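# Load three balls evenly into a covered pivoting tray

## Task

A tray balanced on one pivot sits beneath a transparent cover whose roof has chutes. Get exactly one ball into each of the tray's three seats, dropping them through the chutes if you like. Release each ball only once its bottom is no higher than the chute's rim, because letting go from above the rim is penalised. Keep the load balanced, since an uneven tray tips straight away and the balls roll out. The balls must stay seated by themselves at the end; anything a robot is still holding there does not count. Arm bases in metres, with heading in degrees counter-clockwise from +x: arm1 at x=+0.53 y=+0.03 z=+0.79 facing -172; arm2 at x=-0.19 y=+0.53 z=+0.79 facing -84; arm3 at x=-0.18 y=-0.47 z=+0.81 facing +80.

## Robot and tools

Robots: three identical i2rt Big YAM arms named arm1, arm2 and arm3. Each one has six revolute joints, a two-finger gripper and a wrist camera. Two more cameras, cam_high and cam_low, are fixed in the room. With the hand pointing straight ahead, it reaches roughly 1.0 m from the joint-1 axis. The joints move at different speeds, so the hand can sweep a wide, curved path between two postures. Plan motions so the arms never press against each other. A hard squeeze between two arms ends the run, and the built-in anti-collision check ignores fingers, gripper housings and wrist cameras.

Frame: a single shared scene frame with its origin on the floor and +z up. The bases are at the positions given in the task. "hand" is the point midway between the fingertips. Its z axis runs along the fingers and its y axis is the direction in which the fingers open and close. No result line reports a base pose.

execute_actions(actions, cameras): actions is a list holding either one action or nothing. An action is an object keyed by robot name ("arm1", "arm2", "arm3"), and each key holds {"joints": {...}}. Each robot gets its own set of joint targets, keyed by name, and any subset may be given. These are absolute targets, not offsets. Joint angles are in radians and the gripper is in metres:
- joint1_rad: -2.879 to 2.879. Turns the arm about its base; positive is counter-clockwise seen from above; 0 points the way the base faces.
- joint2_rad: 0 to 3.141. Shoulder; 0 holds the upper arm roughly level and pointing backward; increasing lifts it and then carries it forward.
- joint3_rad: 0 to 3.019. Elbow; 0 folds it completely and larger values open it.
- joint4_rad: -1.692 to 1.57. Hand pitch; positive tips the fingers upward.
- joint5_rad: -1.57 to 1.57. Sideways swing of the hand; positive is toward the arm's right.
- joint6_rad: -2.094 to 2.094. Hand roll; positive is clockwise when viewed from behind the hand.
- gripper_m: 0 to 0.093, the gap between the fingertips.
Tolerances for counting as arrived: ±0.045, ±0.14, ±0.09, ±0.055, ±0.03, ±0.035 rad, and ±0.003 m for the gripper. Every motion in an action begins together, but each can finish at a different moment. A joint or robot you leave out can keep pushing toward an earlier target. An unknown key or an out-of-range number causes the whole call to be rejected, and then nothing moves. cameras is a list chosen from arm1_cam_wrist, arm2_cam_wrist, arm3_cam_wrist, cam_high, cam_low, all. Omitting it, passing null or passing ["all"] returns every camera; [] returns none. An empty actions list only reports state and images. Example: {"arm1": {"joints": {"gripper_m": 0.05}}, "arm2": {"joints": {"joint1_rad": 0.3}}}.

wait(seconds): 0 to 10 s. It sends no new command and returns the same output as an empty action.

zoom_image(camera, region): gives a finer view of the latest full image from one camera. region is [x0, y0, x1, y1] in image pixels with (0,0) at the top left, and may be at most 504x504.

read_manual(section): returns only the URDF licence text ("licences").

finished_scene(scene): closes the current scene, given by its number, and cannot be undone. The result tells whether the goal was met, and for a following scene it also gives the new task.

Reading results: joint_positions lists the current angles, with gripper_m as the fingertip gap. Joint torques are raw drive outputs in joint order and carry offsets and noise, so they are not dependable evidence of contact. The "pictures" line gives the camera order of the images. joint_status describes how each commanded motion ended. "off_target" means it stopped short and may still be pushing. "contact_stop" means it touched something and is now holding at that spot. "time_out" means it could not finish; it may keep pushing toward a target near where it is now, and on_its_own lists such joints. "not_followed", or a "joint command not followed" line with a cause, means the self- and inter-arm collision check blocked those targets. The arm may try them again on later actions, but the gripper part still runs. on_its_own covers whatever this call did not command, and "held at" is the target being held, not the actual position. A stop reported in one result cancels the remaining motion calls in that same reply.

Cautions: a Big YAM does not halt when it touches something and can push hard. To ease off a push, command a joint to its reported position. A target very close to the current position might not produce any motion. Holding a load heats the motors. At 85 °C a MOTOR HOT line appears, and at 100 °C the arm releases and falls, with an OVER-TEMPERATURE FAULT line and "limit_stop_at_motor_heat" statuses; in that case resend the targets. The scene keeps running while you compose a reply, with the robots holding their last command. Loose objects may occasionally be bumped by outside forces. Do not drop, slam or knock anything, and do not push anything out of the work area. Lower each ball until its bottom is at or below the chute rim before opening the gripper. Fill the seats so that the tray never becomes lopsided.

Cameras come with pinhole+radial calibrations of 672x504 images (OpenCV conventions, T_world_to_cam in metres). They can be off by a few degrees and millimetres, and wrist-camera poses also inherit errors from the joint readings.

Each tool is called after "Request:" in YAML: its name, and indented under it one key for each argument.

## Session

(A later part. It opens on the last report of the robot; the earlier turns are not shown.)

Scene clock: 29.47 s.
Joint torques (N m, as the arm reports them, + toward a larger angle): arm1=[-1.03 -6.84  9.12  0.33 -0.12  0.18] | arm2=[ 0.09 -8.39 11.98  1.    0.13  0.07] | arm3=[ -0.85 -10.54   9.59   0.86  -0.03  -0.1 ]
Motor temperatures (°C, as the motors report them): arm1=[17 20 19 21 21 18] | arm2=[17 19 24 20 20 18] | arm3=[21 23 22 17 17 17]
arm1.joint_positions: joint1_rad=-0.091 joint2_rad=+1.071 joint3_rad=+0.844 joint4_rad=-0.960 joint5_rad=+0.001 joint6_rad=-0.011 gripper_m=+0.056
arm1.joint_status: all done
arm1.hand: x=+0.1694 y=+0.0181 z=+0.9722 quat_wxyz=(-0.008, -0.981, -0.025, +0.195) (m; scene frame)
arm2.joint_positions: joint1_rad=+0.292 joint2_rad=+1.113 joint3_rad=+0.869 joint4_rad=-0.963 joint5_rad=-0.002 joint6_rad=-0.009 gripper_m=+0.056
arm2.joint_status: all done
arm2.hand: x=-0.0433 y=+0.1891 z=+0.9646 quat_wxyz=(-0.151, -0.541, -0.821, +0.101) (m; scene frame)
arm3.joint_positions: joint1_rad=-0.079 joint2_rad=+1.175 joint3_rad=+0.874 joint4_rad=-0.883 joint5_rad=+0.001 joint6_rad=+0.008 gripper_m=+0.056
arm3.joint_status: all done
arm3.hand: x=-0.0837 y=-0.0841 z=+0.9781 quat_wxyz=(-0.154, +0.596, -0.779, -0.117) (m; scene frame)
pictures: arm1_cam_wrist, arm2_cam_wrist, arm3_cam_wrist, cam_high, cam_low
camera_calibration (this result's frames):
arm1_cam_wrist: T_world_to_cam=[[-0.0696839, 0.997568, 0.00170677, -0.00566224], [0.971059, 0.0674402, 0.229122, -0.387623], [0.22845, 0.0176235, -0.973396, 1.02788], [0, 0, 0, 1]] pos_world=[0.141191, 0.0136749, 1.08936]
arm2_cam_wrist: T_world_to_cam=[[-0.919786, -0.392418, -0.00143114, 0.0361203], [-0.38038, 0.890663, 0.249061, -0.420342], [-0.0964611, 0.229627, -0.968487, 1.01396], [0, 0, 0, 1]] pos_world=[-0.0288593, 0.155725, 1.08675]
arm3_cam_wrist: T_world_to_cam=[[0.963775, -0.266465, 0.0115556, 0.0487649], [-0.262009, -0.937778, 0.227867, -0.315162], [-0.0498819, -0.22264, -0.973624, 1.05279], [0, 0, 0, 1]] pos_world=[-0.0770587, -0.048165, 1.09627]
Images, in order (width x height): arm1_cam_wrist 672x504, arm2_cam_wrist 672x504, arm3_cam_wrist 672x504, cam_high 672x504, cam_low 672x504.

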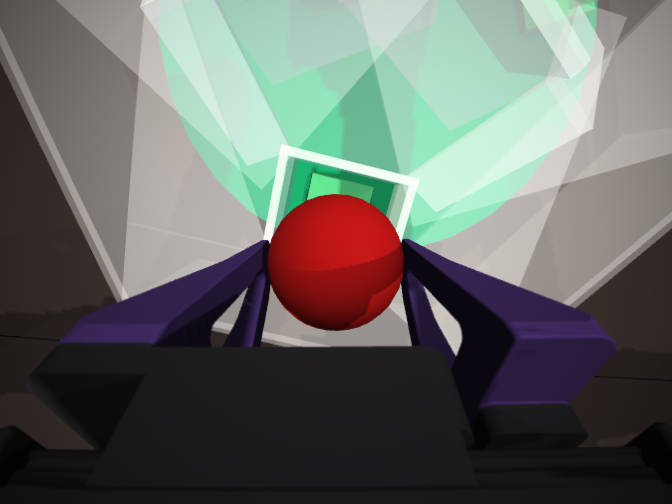

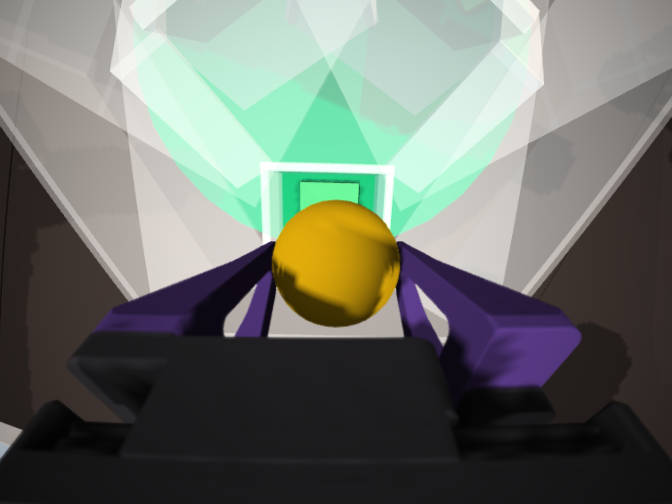

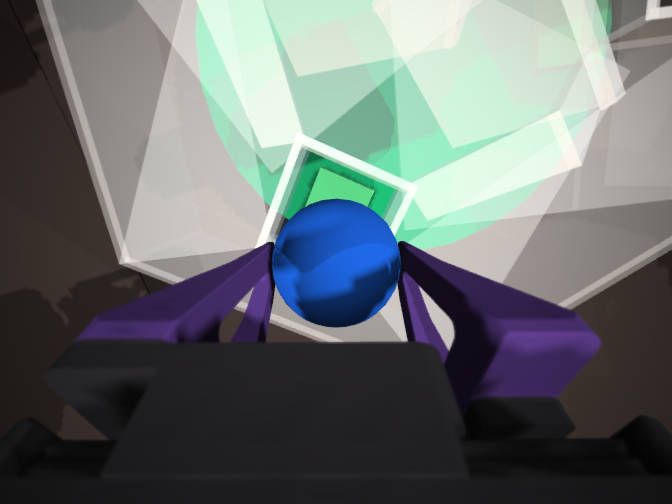

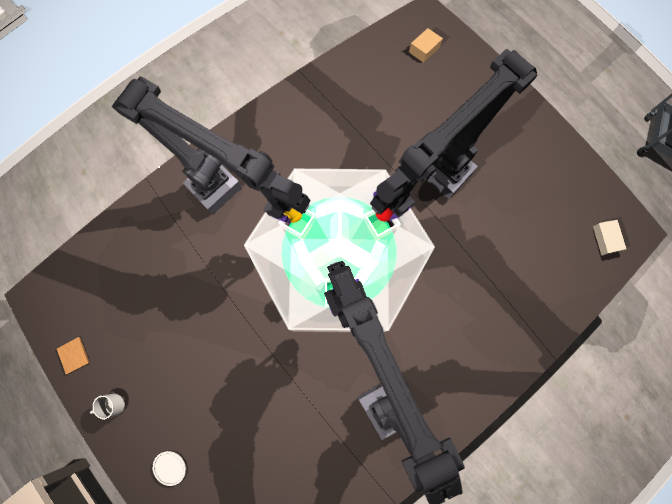

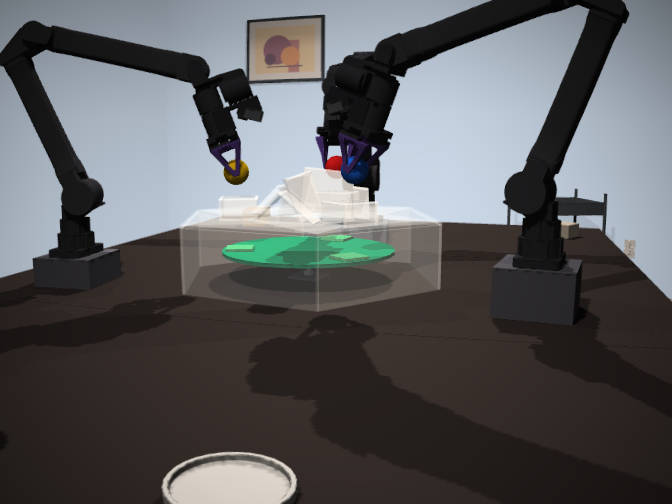

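Request:
execute_actions:
  actions:
    - {"arm1":{"joints":{"joint2_rad":1.190,"joint3_rad":0.858}},"arm2":{"joints":{"joint1_rad":0.3145,"joint2_rad":1.220,"joint3_rad":0.895}},"arm3":{"joints":{"joint2_rad":1.314,"joint3_rad":0.886,"joint4_rad":-0.830}}}

Scene clock: 33.43 s.
Joint torques (N m, as the arm reports them, + toward a larger angle): arm1=[-0.87 -8.38  9.3  -0.05 -0.15  0.15] | arm2=[  0.58 -10.19   9.98   0.72   0.08   0.08] | arm3=[ -0.93 -11.4   10.36   1.71  -0.02  -0.07]
Motor temperatures (°C, as the motors report them): arm1=[17 20 20 21 21 18] | arm2=[17 19 25 20 20 18] | arm3=[21 23 23 17 17 17]
arm1.joint_positions: joint1_rad=-0.091 joint2_rad=+1.201 joint3_rad=+0.844 joint4_rad=-0.961 joint5_rad=+0.001 joint6_rad=-0.011 gripper_m=+0.056
arm1.joint_status: all done
arm1.hand: x=+0.1656 y=+0.0174 z=+0.9276 quat_wxyz=(-0.008, -0.991, -0.026, +0.130) (m; scene frame)
arm2.joint_positions: joint1_rad=+0.309 joint2_rad=+1.239 joint3_rad=+0.869 joint4_rad=-0.964 joint5_rad=-0.001 joint6_rad=-0.009 gripper_m=+0.056
arm2.joint_status: all done
arm2.hand: x=-0.0360 y=+0.1889 z=+0.9203 quat_wxyz=(-0.100, -0.539, -0.834, +0.065) (m; scene frame)
arm3.joint_positions: joint1_rad=-0.079 joint2_rad=+1.319 joint3_rad=+0.874 joint4_rad=-0.846 joint5_rad=+0.001 joint6_rad=+0.008 gripper_m=+0.056
arm3.joint_status: all done
arm3.hand: x=-0.0810 y=-0.0745 z=+0.9264 quat_wxyz=(-0.112, +0.602, -0.786, -0.085) (m; scene frame)
pictures: arm1_cam_wrist, arm2_cam_wrist, arm3_cam_wrist, cam_high, cam_low
camera_calibration (this result's frames):
arm1_cam_wrist: T_world_to_cam=[[-0.0712286, 0.997458, -0.00194154, -0.00151543], [0.933049, 0.067317, 0.353395, -0.482578], [0.352628, 0.0233603, -0.935472, 0.929538], [0, 0, 0, 1]] pos_world=[0.12238, 0.012283, 1.04009]
arm2_cam_wrist: T_world_to_cam=[[-0.912873, -0.40824, -0.00181898, 0.0461886], [-0.380094, 0.848293, 0.368683, -0.508413], [-0.148968, 0.337252, -0.929553, 0.913757], [0, 0, 0, 1]] pos_world=[-0.0149598, 0.141973, 1.03691]
arm3_cam_wrist: T_world_to_cam=[[0.964022, -0.26551, 0.0128792, 0.0481994], [-0.254695, -0.908711, 0.33072, -0.38617], [-0.0761061, -0.322102, -0.943641, 0.967372], [0, 0, 0, 1]] pos_world=[-0.0711977, -0.0265267, 1.03995]
Images, in order (width x height): arm1_cam_wrist 672x504, arm2_cam_wrist 672x504, arm3_cam_wrist 672x504, cam_high 672x504, cam_low 672x504.

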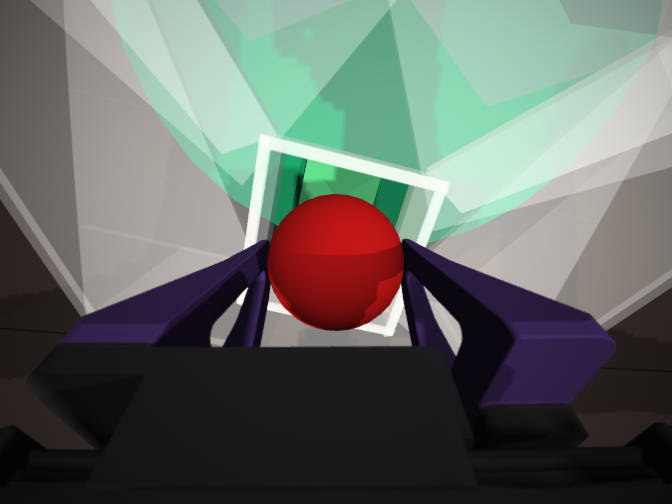

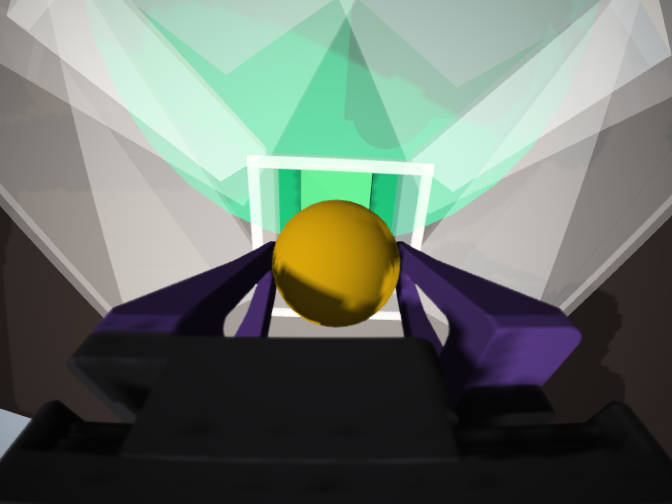

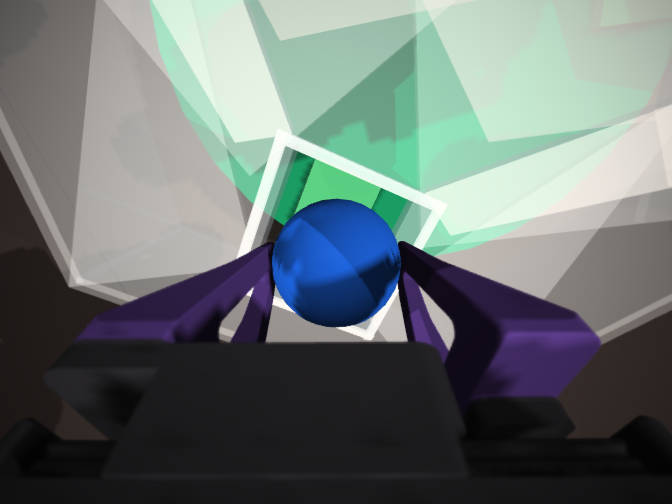

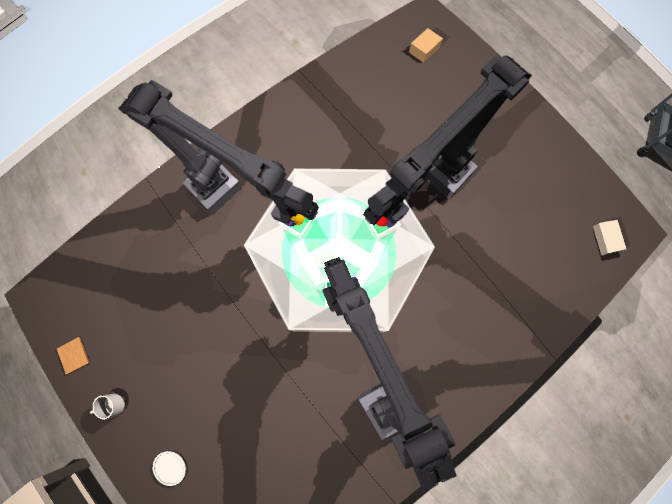

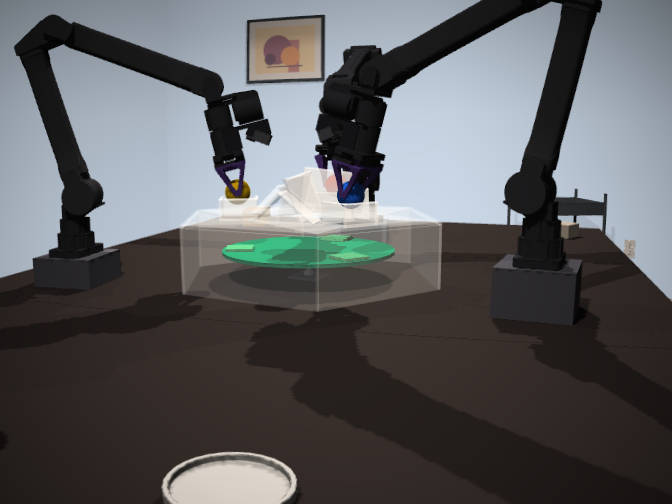

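Request:
zoom_image:
  camera: "arm1_cam_wrist"
  region: [225, 120, 465, 350]

Request:
zoom_image:
  camera: "arm2_cam_wrist"
  region: [225, 120, 465, 350]

Request:
zoom_image:
  camera: "arm3_cam_wrist"
  region: [225, 120, 465, 350]

Request:
zoom_image:
  camera: "cam_low"
  region: [200, 140, 400, 280]

Region (225, 120, 465, 350) of arm1_cam_wrist's 672x504 image, scaled by 2.100, with more detail than that image has; it fills the top 483 rows of this view, and the rest is white.

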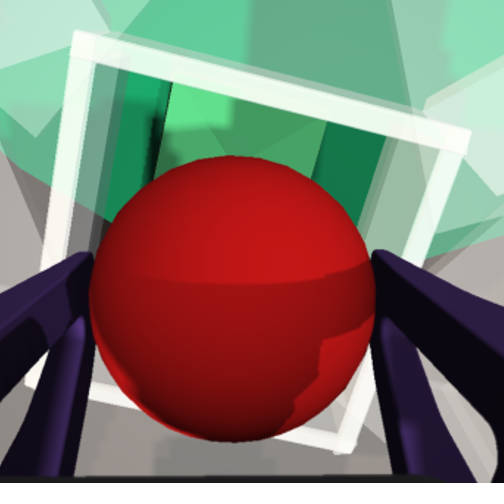

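Region (225, 120, 465, 350) of arm2_cam_wrist's 672x504 image, scaled by 2.100, with more detail than that image has; it fills the top 483 rows of this view, and the rest is white.

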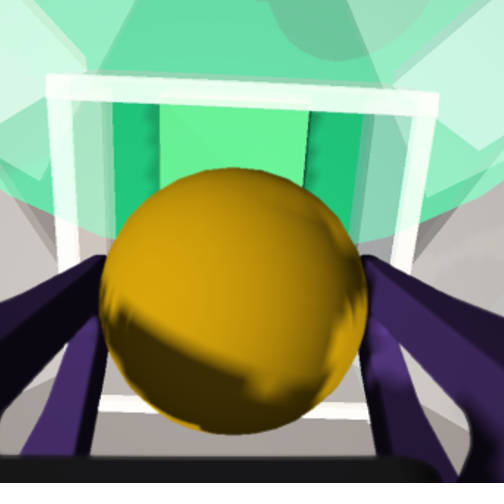

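Region (225, 120, 465, 350) of arm3_cam_wrist's 672x504 image, scaled by 2.100, with more detail than that image has; it fills the top 483 rows of this view, and the rest is white.

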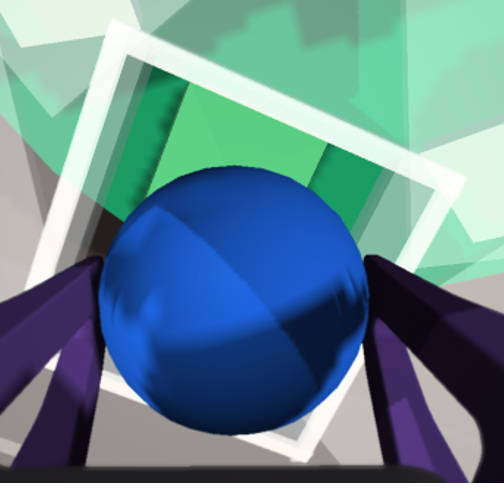

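Region (200, 140, 400, 280) of cam_low's 672x504 image, scaled by 2.520, with more detail than that image has; it fills the top 353 rows of this view, and the rest is white.

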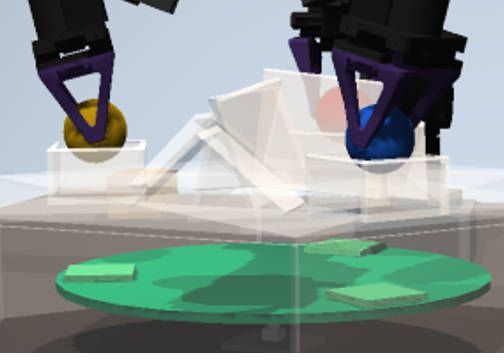

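Request:
execute_actions:
  actions:
    - {"arm1":{"joints":{"gripper_m":0.068}},"arm2":{"joints":{"gripper_m":0.068}},"arm3":{"joints":{"gripper_m":0.068}}}

Scene clock: 36.13 s.
Joint torques (N m, as the arm reports them, + toward a larger angle): arm1=[-0.72 -8.45  9.4  -0.06 -0.14  0.18] | arm2=[  0.19 -10.11   9.95   0.75   0.09   0.08] | arm3=[ -0.71 -12.99  10.42   1.56  -0.05  -0.06]
Motor temperatures (°C, as the motors report them): arm1=[17 20 20 20 21 18] | arm2=[17 19 25 20 20 18] | arm3=[21 23 23 17 17 17]
arm1.joint_positions: joint1_rad=-0.091 joint2_rad=+1.200 joint3_rad=+0.844 joint4_rad=-0.961 joint5_rad=+0.001 joint6_rad=-0.011 gripper_m=+0.068
arm1.joint_status: all done
arm1.hand: x=+0.1656 y=+0.0174 z=+0.9278 quat_wxyz=(-0.008, -0.991, -0.026, +0.131) (m; scene frame)
arm2.joint_positions: joint1_rad=+0.309 joint2_rad=+1.237 joint3_rad=+0.869 joint4_rad=-0.964 joint5_rad=-0.001 joint6_rad=-0.009 gripper_m=+0.068
arm2.joint_status: all done
arm2.hand: x=-0.0360 y=+0.1889 z=+0.9210 quat_wxyz=(-0.101, -0.539, -0.834, +0.066) (m; scene frame)
arm3.joint_positions: joint1_rad=-0.079 joint2_rad=+1.319 joint3_rad=+0.874 joint4_rad=-0.844 joint5_rad=+0.001 joint6_rad=+0.008 gripper_m=+0.068
arm3.joint_status: all done
arm3.hand: x=-0.0809 y=-0.0741 z=+0.9265 quat_wxyz=(-0.113, +0.602, -0.786, -0.085) (m; scene frame)
pictures: arm1_cam_wrist, arm2_cam_wrist, arm3_cam_wrist, cam_high, cam_low
camera_calibration (this result's frames):
arm1_cam_wrist: T_world_to_cam=[[-0.0712209, 0.997459, -0.00191959, -0.00153953], [0.933319, 0.0673199, 0.352682, -0.482061], [0.351915, 0.0233267, -0.935741, 0.930151], [0, 0, 0, 1]] pos_world=[0.122473, 0.0122905, 1.04039]
arm2_cam_wrist: T_world_to_cam=[[-0.912872, -0.408243, -0.00180739, 0.0461795], [-0.380376, 0.848936, 0.366909, -0.507168], [-0.148254, 0.335629, -0.930255, 0.915362], [0, 0, 0, 1]] pos_world=[-0.0150528, 0.142183, 1.03769]
arm3_cam_wrist: T_world_to_cam=[[0.964018, -0.265525, 0.0128611, 0.0482181], [-0.254818, -0.909199, 0.32928, -0.384576], [-0.0757387, -0.320709, -0.944145, 0.96819], [0, 0, 0, 1]] pos_world=[-0.0711507, -0.0263457, 1.04012]
Images, in order (width x height): arm1_cam_wrist 672x504, arm2_cam_wrist 672x504, arm3_cam_wrist 672x504, cam_high 672x504, cam_low 672x504.

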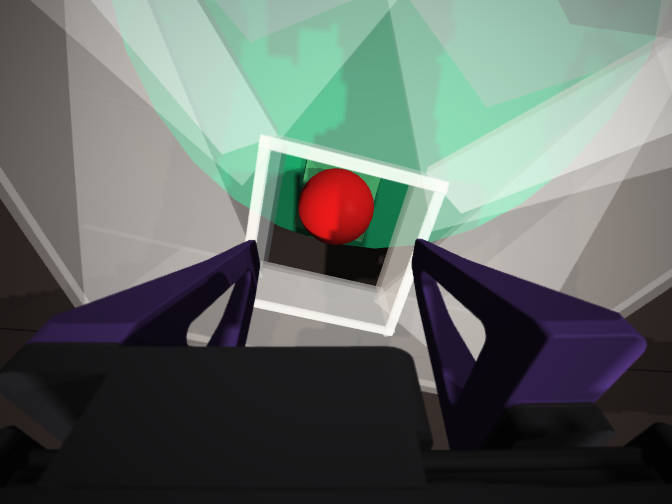

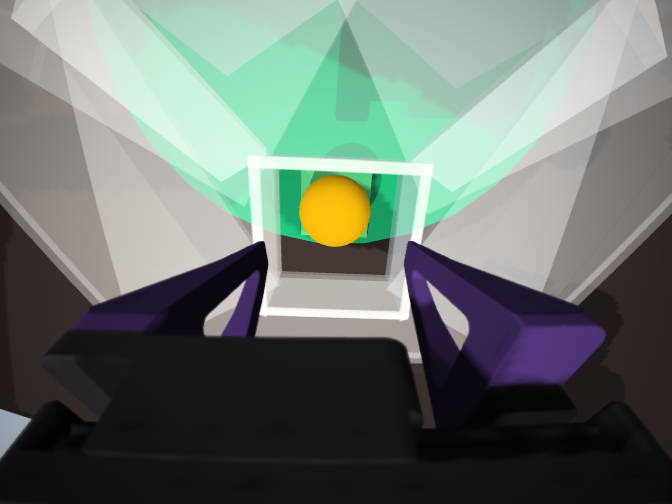

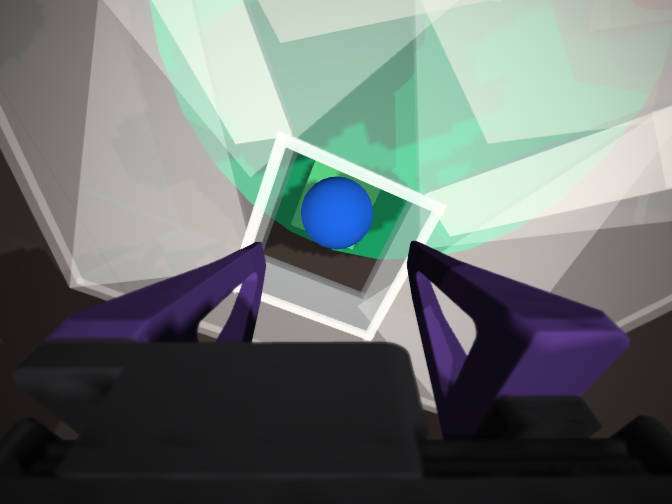

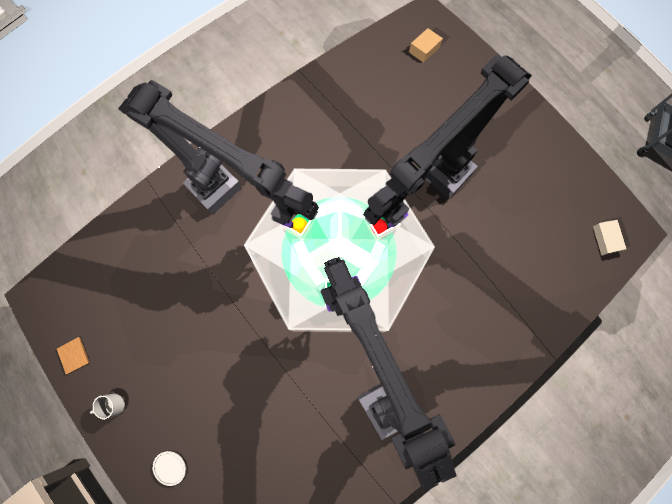

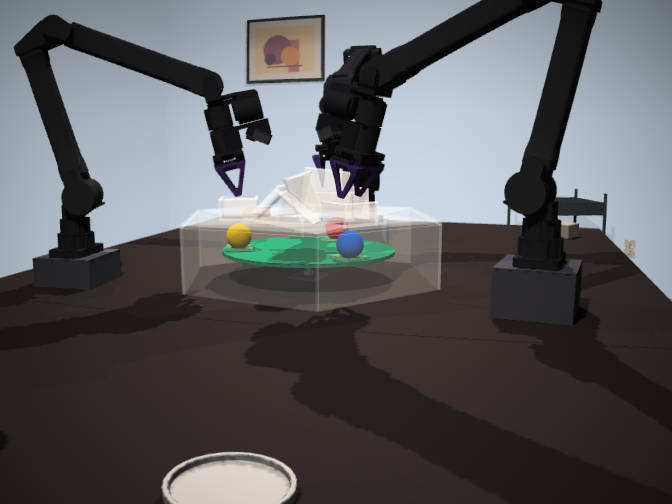

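Request:
execute_actions:
  actions:
    - {"arm1":{"joints":{"joint2_rad":1.14}},"arm2":{"joints":{"joint2_rad":1.165}},"arm3":{"joints":{"joint2_rad":1.26}}}
  cameras: ["cam_low"]

Request:
wait:
  seconds: 2

Scene clock: 37.37 s.
Joint torques (N m, as the arm reports them, + toward a larger angle): arm1=[-1.04 -7.22  9.62  0.02 -0.14  0.13] | arm2=[ 0.25 -8.14 10.22  0.94  0.09  0.06] | arm3=[ -0.67 -11.02  10.71   1.76  -0.04  -0.06]
Motor temperatures (°C, as the motors report them): arm1=[17 20 20 20 21 18] | arm2=[17 19 25 20 20 18] | arm3=[21 23 23 17 17 17]
arm1.joint_positions: joint1_rad=-0.091 joint2_rad=+1.140 joint3_rad=+0.844 joint4_rad=-0.961 joint5_rad=+0.001 joint6_rad=-0.011 gripper_m=+0.068
arm1.joint_status: all done
arm1.hand: x=+0.1667 y=+0.0177 z=+0.9484 quat_wxyz=(-0.008, -0.987, -0.025, +0.160) (m; scene frame)
arm2.joint_positions: joint1_rad=+0.309 joint2_rad=+1.167 joint3_rad=+0.869 joint4_rad=-0.964 joint5_rad=-0.001 joint6_rad=-0.009 gripper_m=+0.068
arm2.joint_status: all done
arm2.hand: x=-0.0365 y=+0.1900 z=+0.9456 quat_wxyz=(-0.130, -0.536, -0.830, +0.085) (m; scene frame)
arm3.joint_positions: joint1_rad=-0.079 joint2_rad=+1.260 joint3_rad=+0.874 joint4_rad=-0.844 joint5_rad=+0.001 joint6_rad=+0.008 gripper_m=+0.068
arm3.joint_status: all done
arm3.hand: x=-0.0809 y=-0.0737 z=+0.9493 quat_wxyz=(-0.136, +0.599, -0.783, -0.103) (m; scene frame)
pictures: cam_low
Images, in order (width x height): cam_low 672x504.

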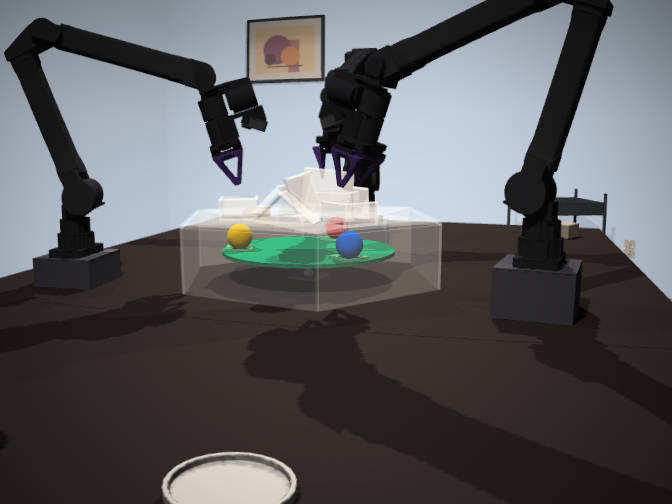

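Scene clock: 39.37 s.
Joint torques (N m, as the arm reports them, + toward a larger angle): arm1=[-0.87 -6.93  9.58  0.04 -0.11  0.15] | arm2=[ 0.4  -7.89 10.4   0.78  0.11  0.05] | arm3=[ -0.9  -10.82  10.87   1.75  -0.03  -0.07]
Motor temperatures (°C, as the motors report them): arm1=[17 20 20 20 21 18] | arm2=[17 19 25 20 20 18] | arm3=[21 23 23 17 17 17]
arm1.joint_positions: joint1_rad=-0.091 joint2_rad=+1.140 joint3_rad=+0.844 joint4_rad=-0.961 joint5_rad=+0.001 joint6_rad=-0.011 gripper_m=+0.068
arm1.joint_status: all done
arm1.hand: x=+0.1667 y=+0.0177 z=+0.9484 quat_wxyz=(-0.008, -0.987, -0.025, +0.160) (m; scene frame)
arm2.joint_positions: joint1_rad=+0.309 joint2_rad=+1.167 joint3_rad=+0.869 joint4_rad=-0.964 joint5_rad=-0.001 joint6_rad=-0.009 gripper_m=+0.068
arm2.joint_status: all done
arm2.hand: x=-0.0365 y=+0.1900 z=+0.9456 quat_wxyz=(-0.130, -0.536, -0.830, +0.085) (m; scene frame)
arm3.joint_positions: joint1_rad=-0.079 joint2_rad=+1.260 joint3_rad=+0.874 joint4_rad=-0.844 joint5_rad=+0.001 joint6_rad=+0.008 gripper_m=+0.068
arm3.joint_status: all done
arm3.hand: x=-0.0809 y=-0.0737 z=+0.9493 quat_wxyz=(-0.136, +0.599, -0.783, -0.103) (m; scene frame)
wait: 2.00 s; at rest by 0.27 s
pictures: arm1_cam_wrist, arm2_cam_wrist, arm3_cam_wrist, cam_high, cam_low
camera_calibration (this result's frames):
arm1_cam_wrist: T_world_to_cam=[[-0.0705719, 0.997507, -0.000226175, -0.00342799], [0.952668, 0.0674669, 0.296432, -0.440294], [0.295708, 0.0207043, -0.955054, 0.976697], [0, 0, 0, 1]] pos_world=[0.130395, 0.0129029, 1.06331]
arm2_cam_wrist: T_world_to_cam=[[-0.912835, -0.408326, -0.00138226, 0.0458393], [-0.389707, 0.87019, 0.301492, -0.4598], [-0.121904, 0.275751, -0.953468, 0.972097], [0, 0, 0, 1]] pos_world=[-0.0188407, 0.150774, 1.06555]
arm3_cam_wrist: T_world_to_cam=[[0.963877, -0.266071, 0.0121384, 0.0486328], [-0.259205, -0.92657, 0.272547, -0.339499], [-0.0612695, -0.265848, -0.962066, 1.01205], [0, 0, 0, 1]] pos_world=[-0.0728683, -0.0325802, 1.06559]
Images, in order (width x height): arm1_cam_wrist 672x504, arm2_cam_wrist 672x504, arm3_cam_wrist 672x504, cam_high 672x504, cam_low 672x504.

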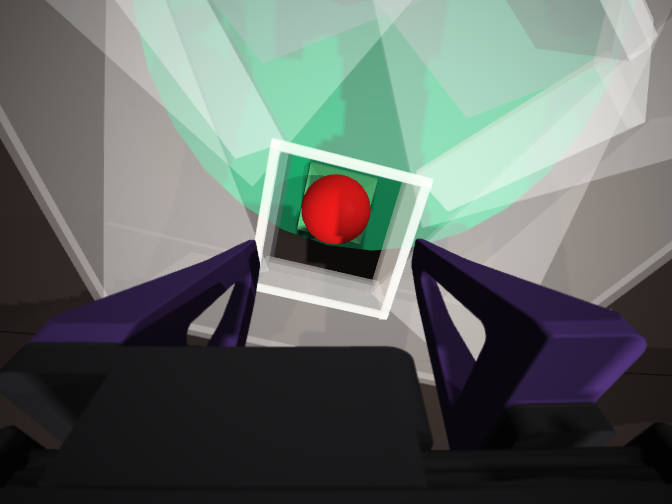

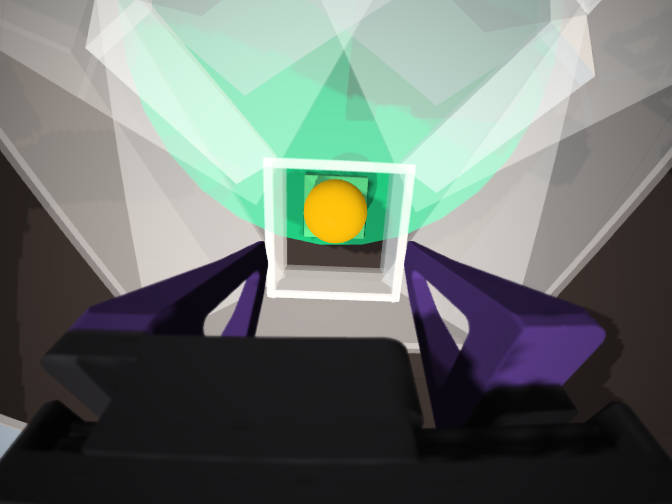

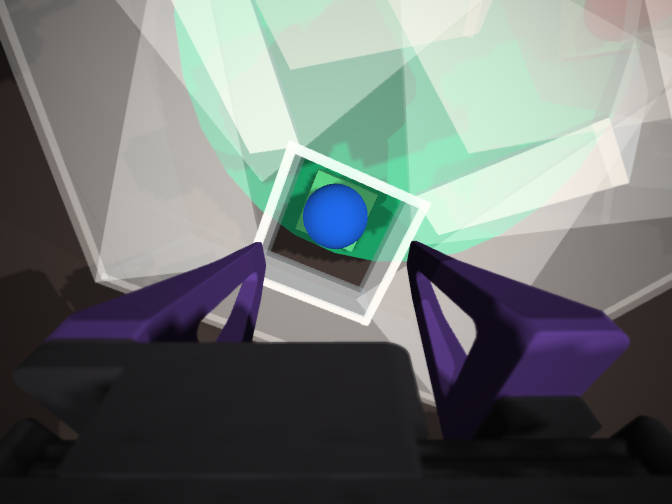

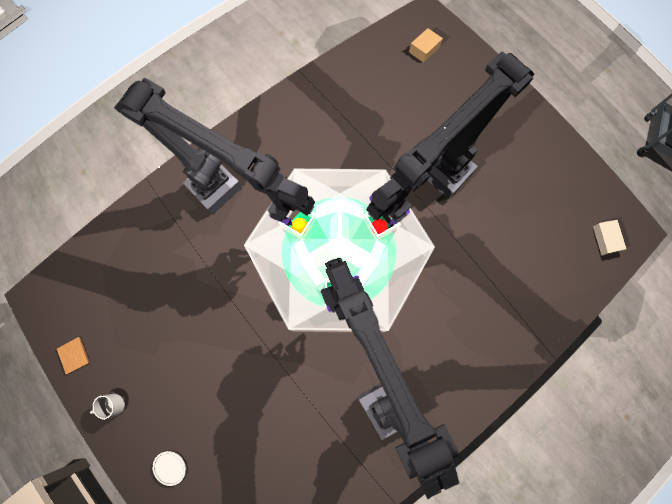

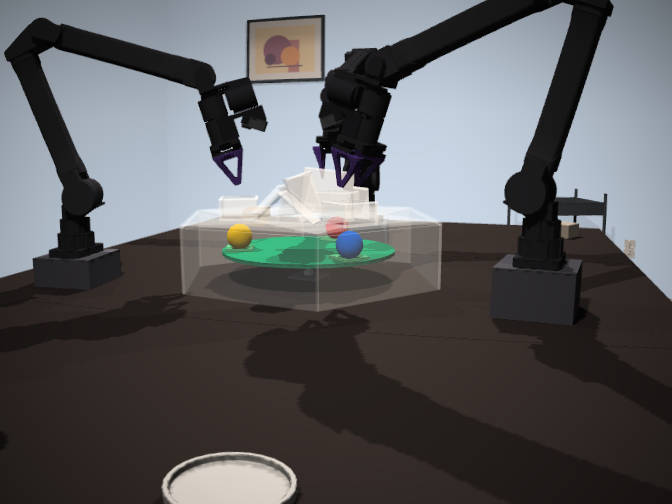

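Request:
finished_scene:
  scene: 2

The scene is finished: the task was done.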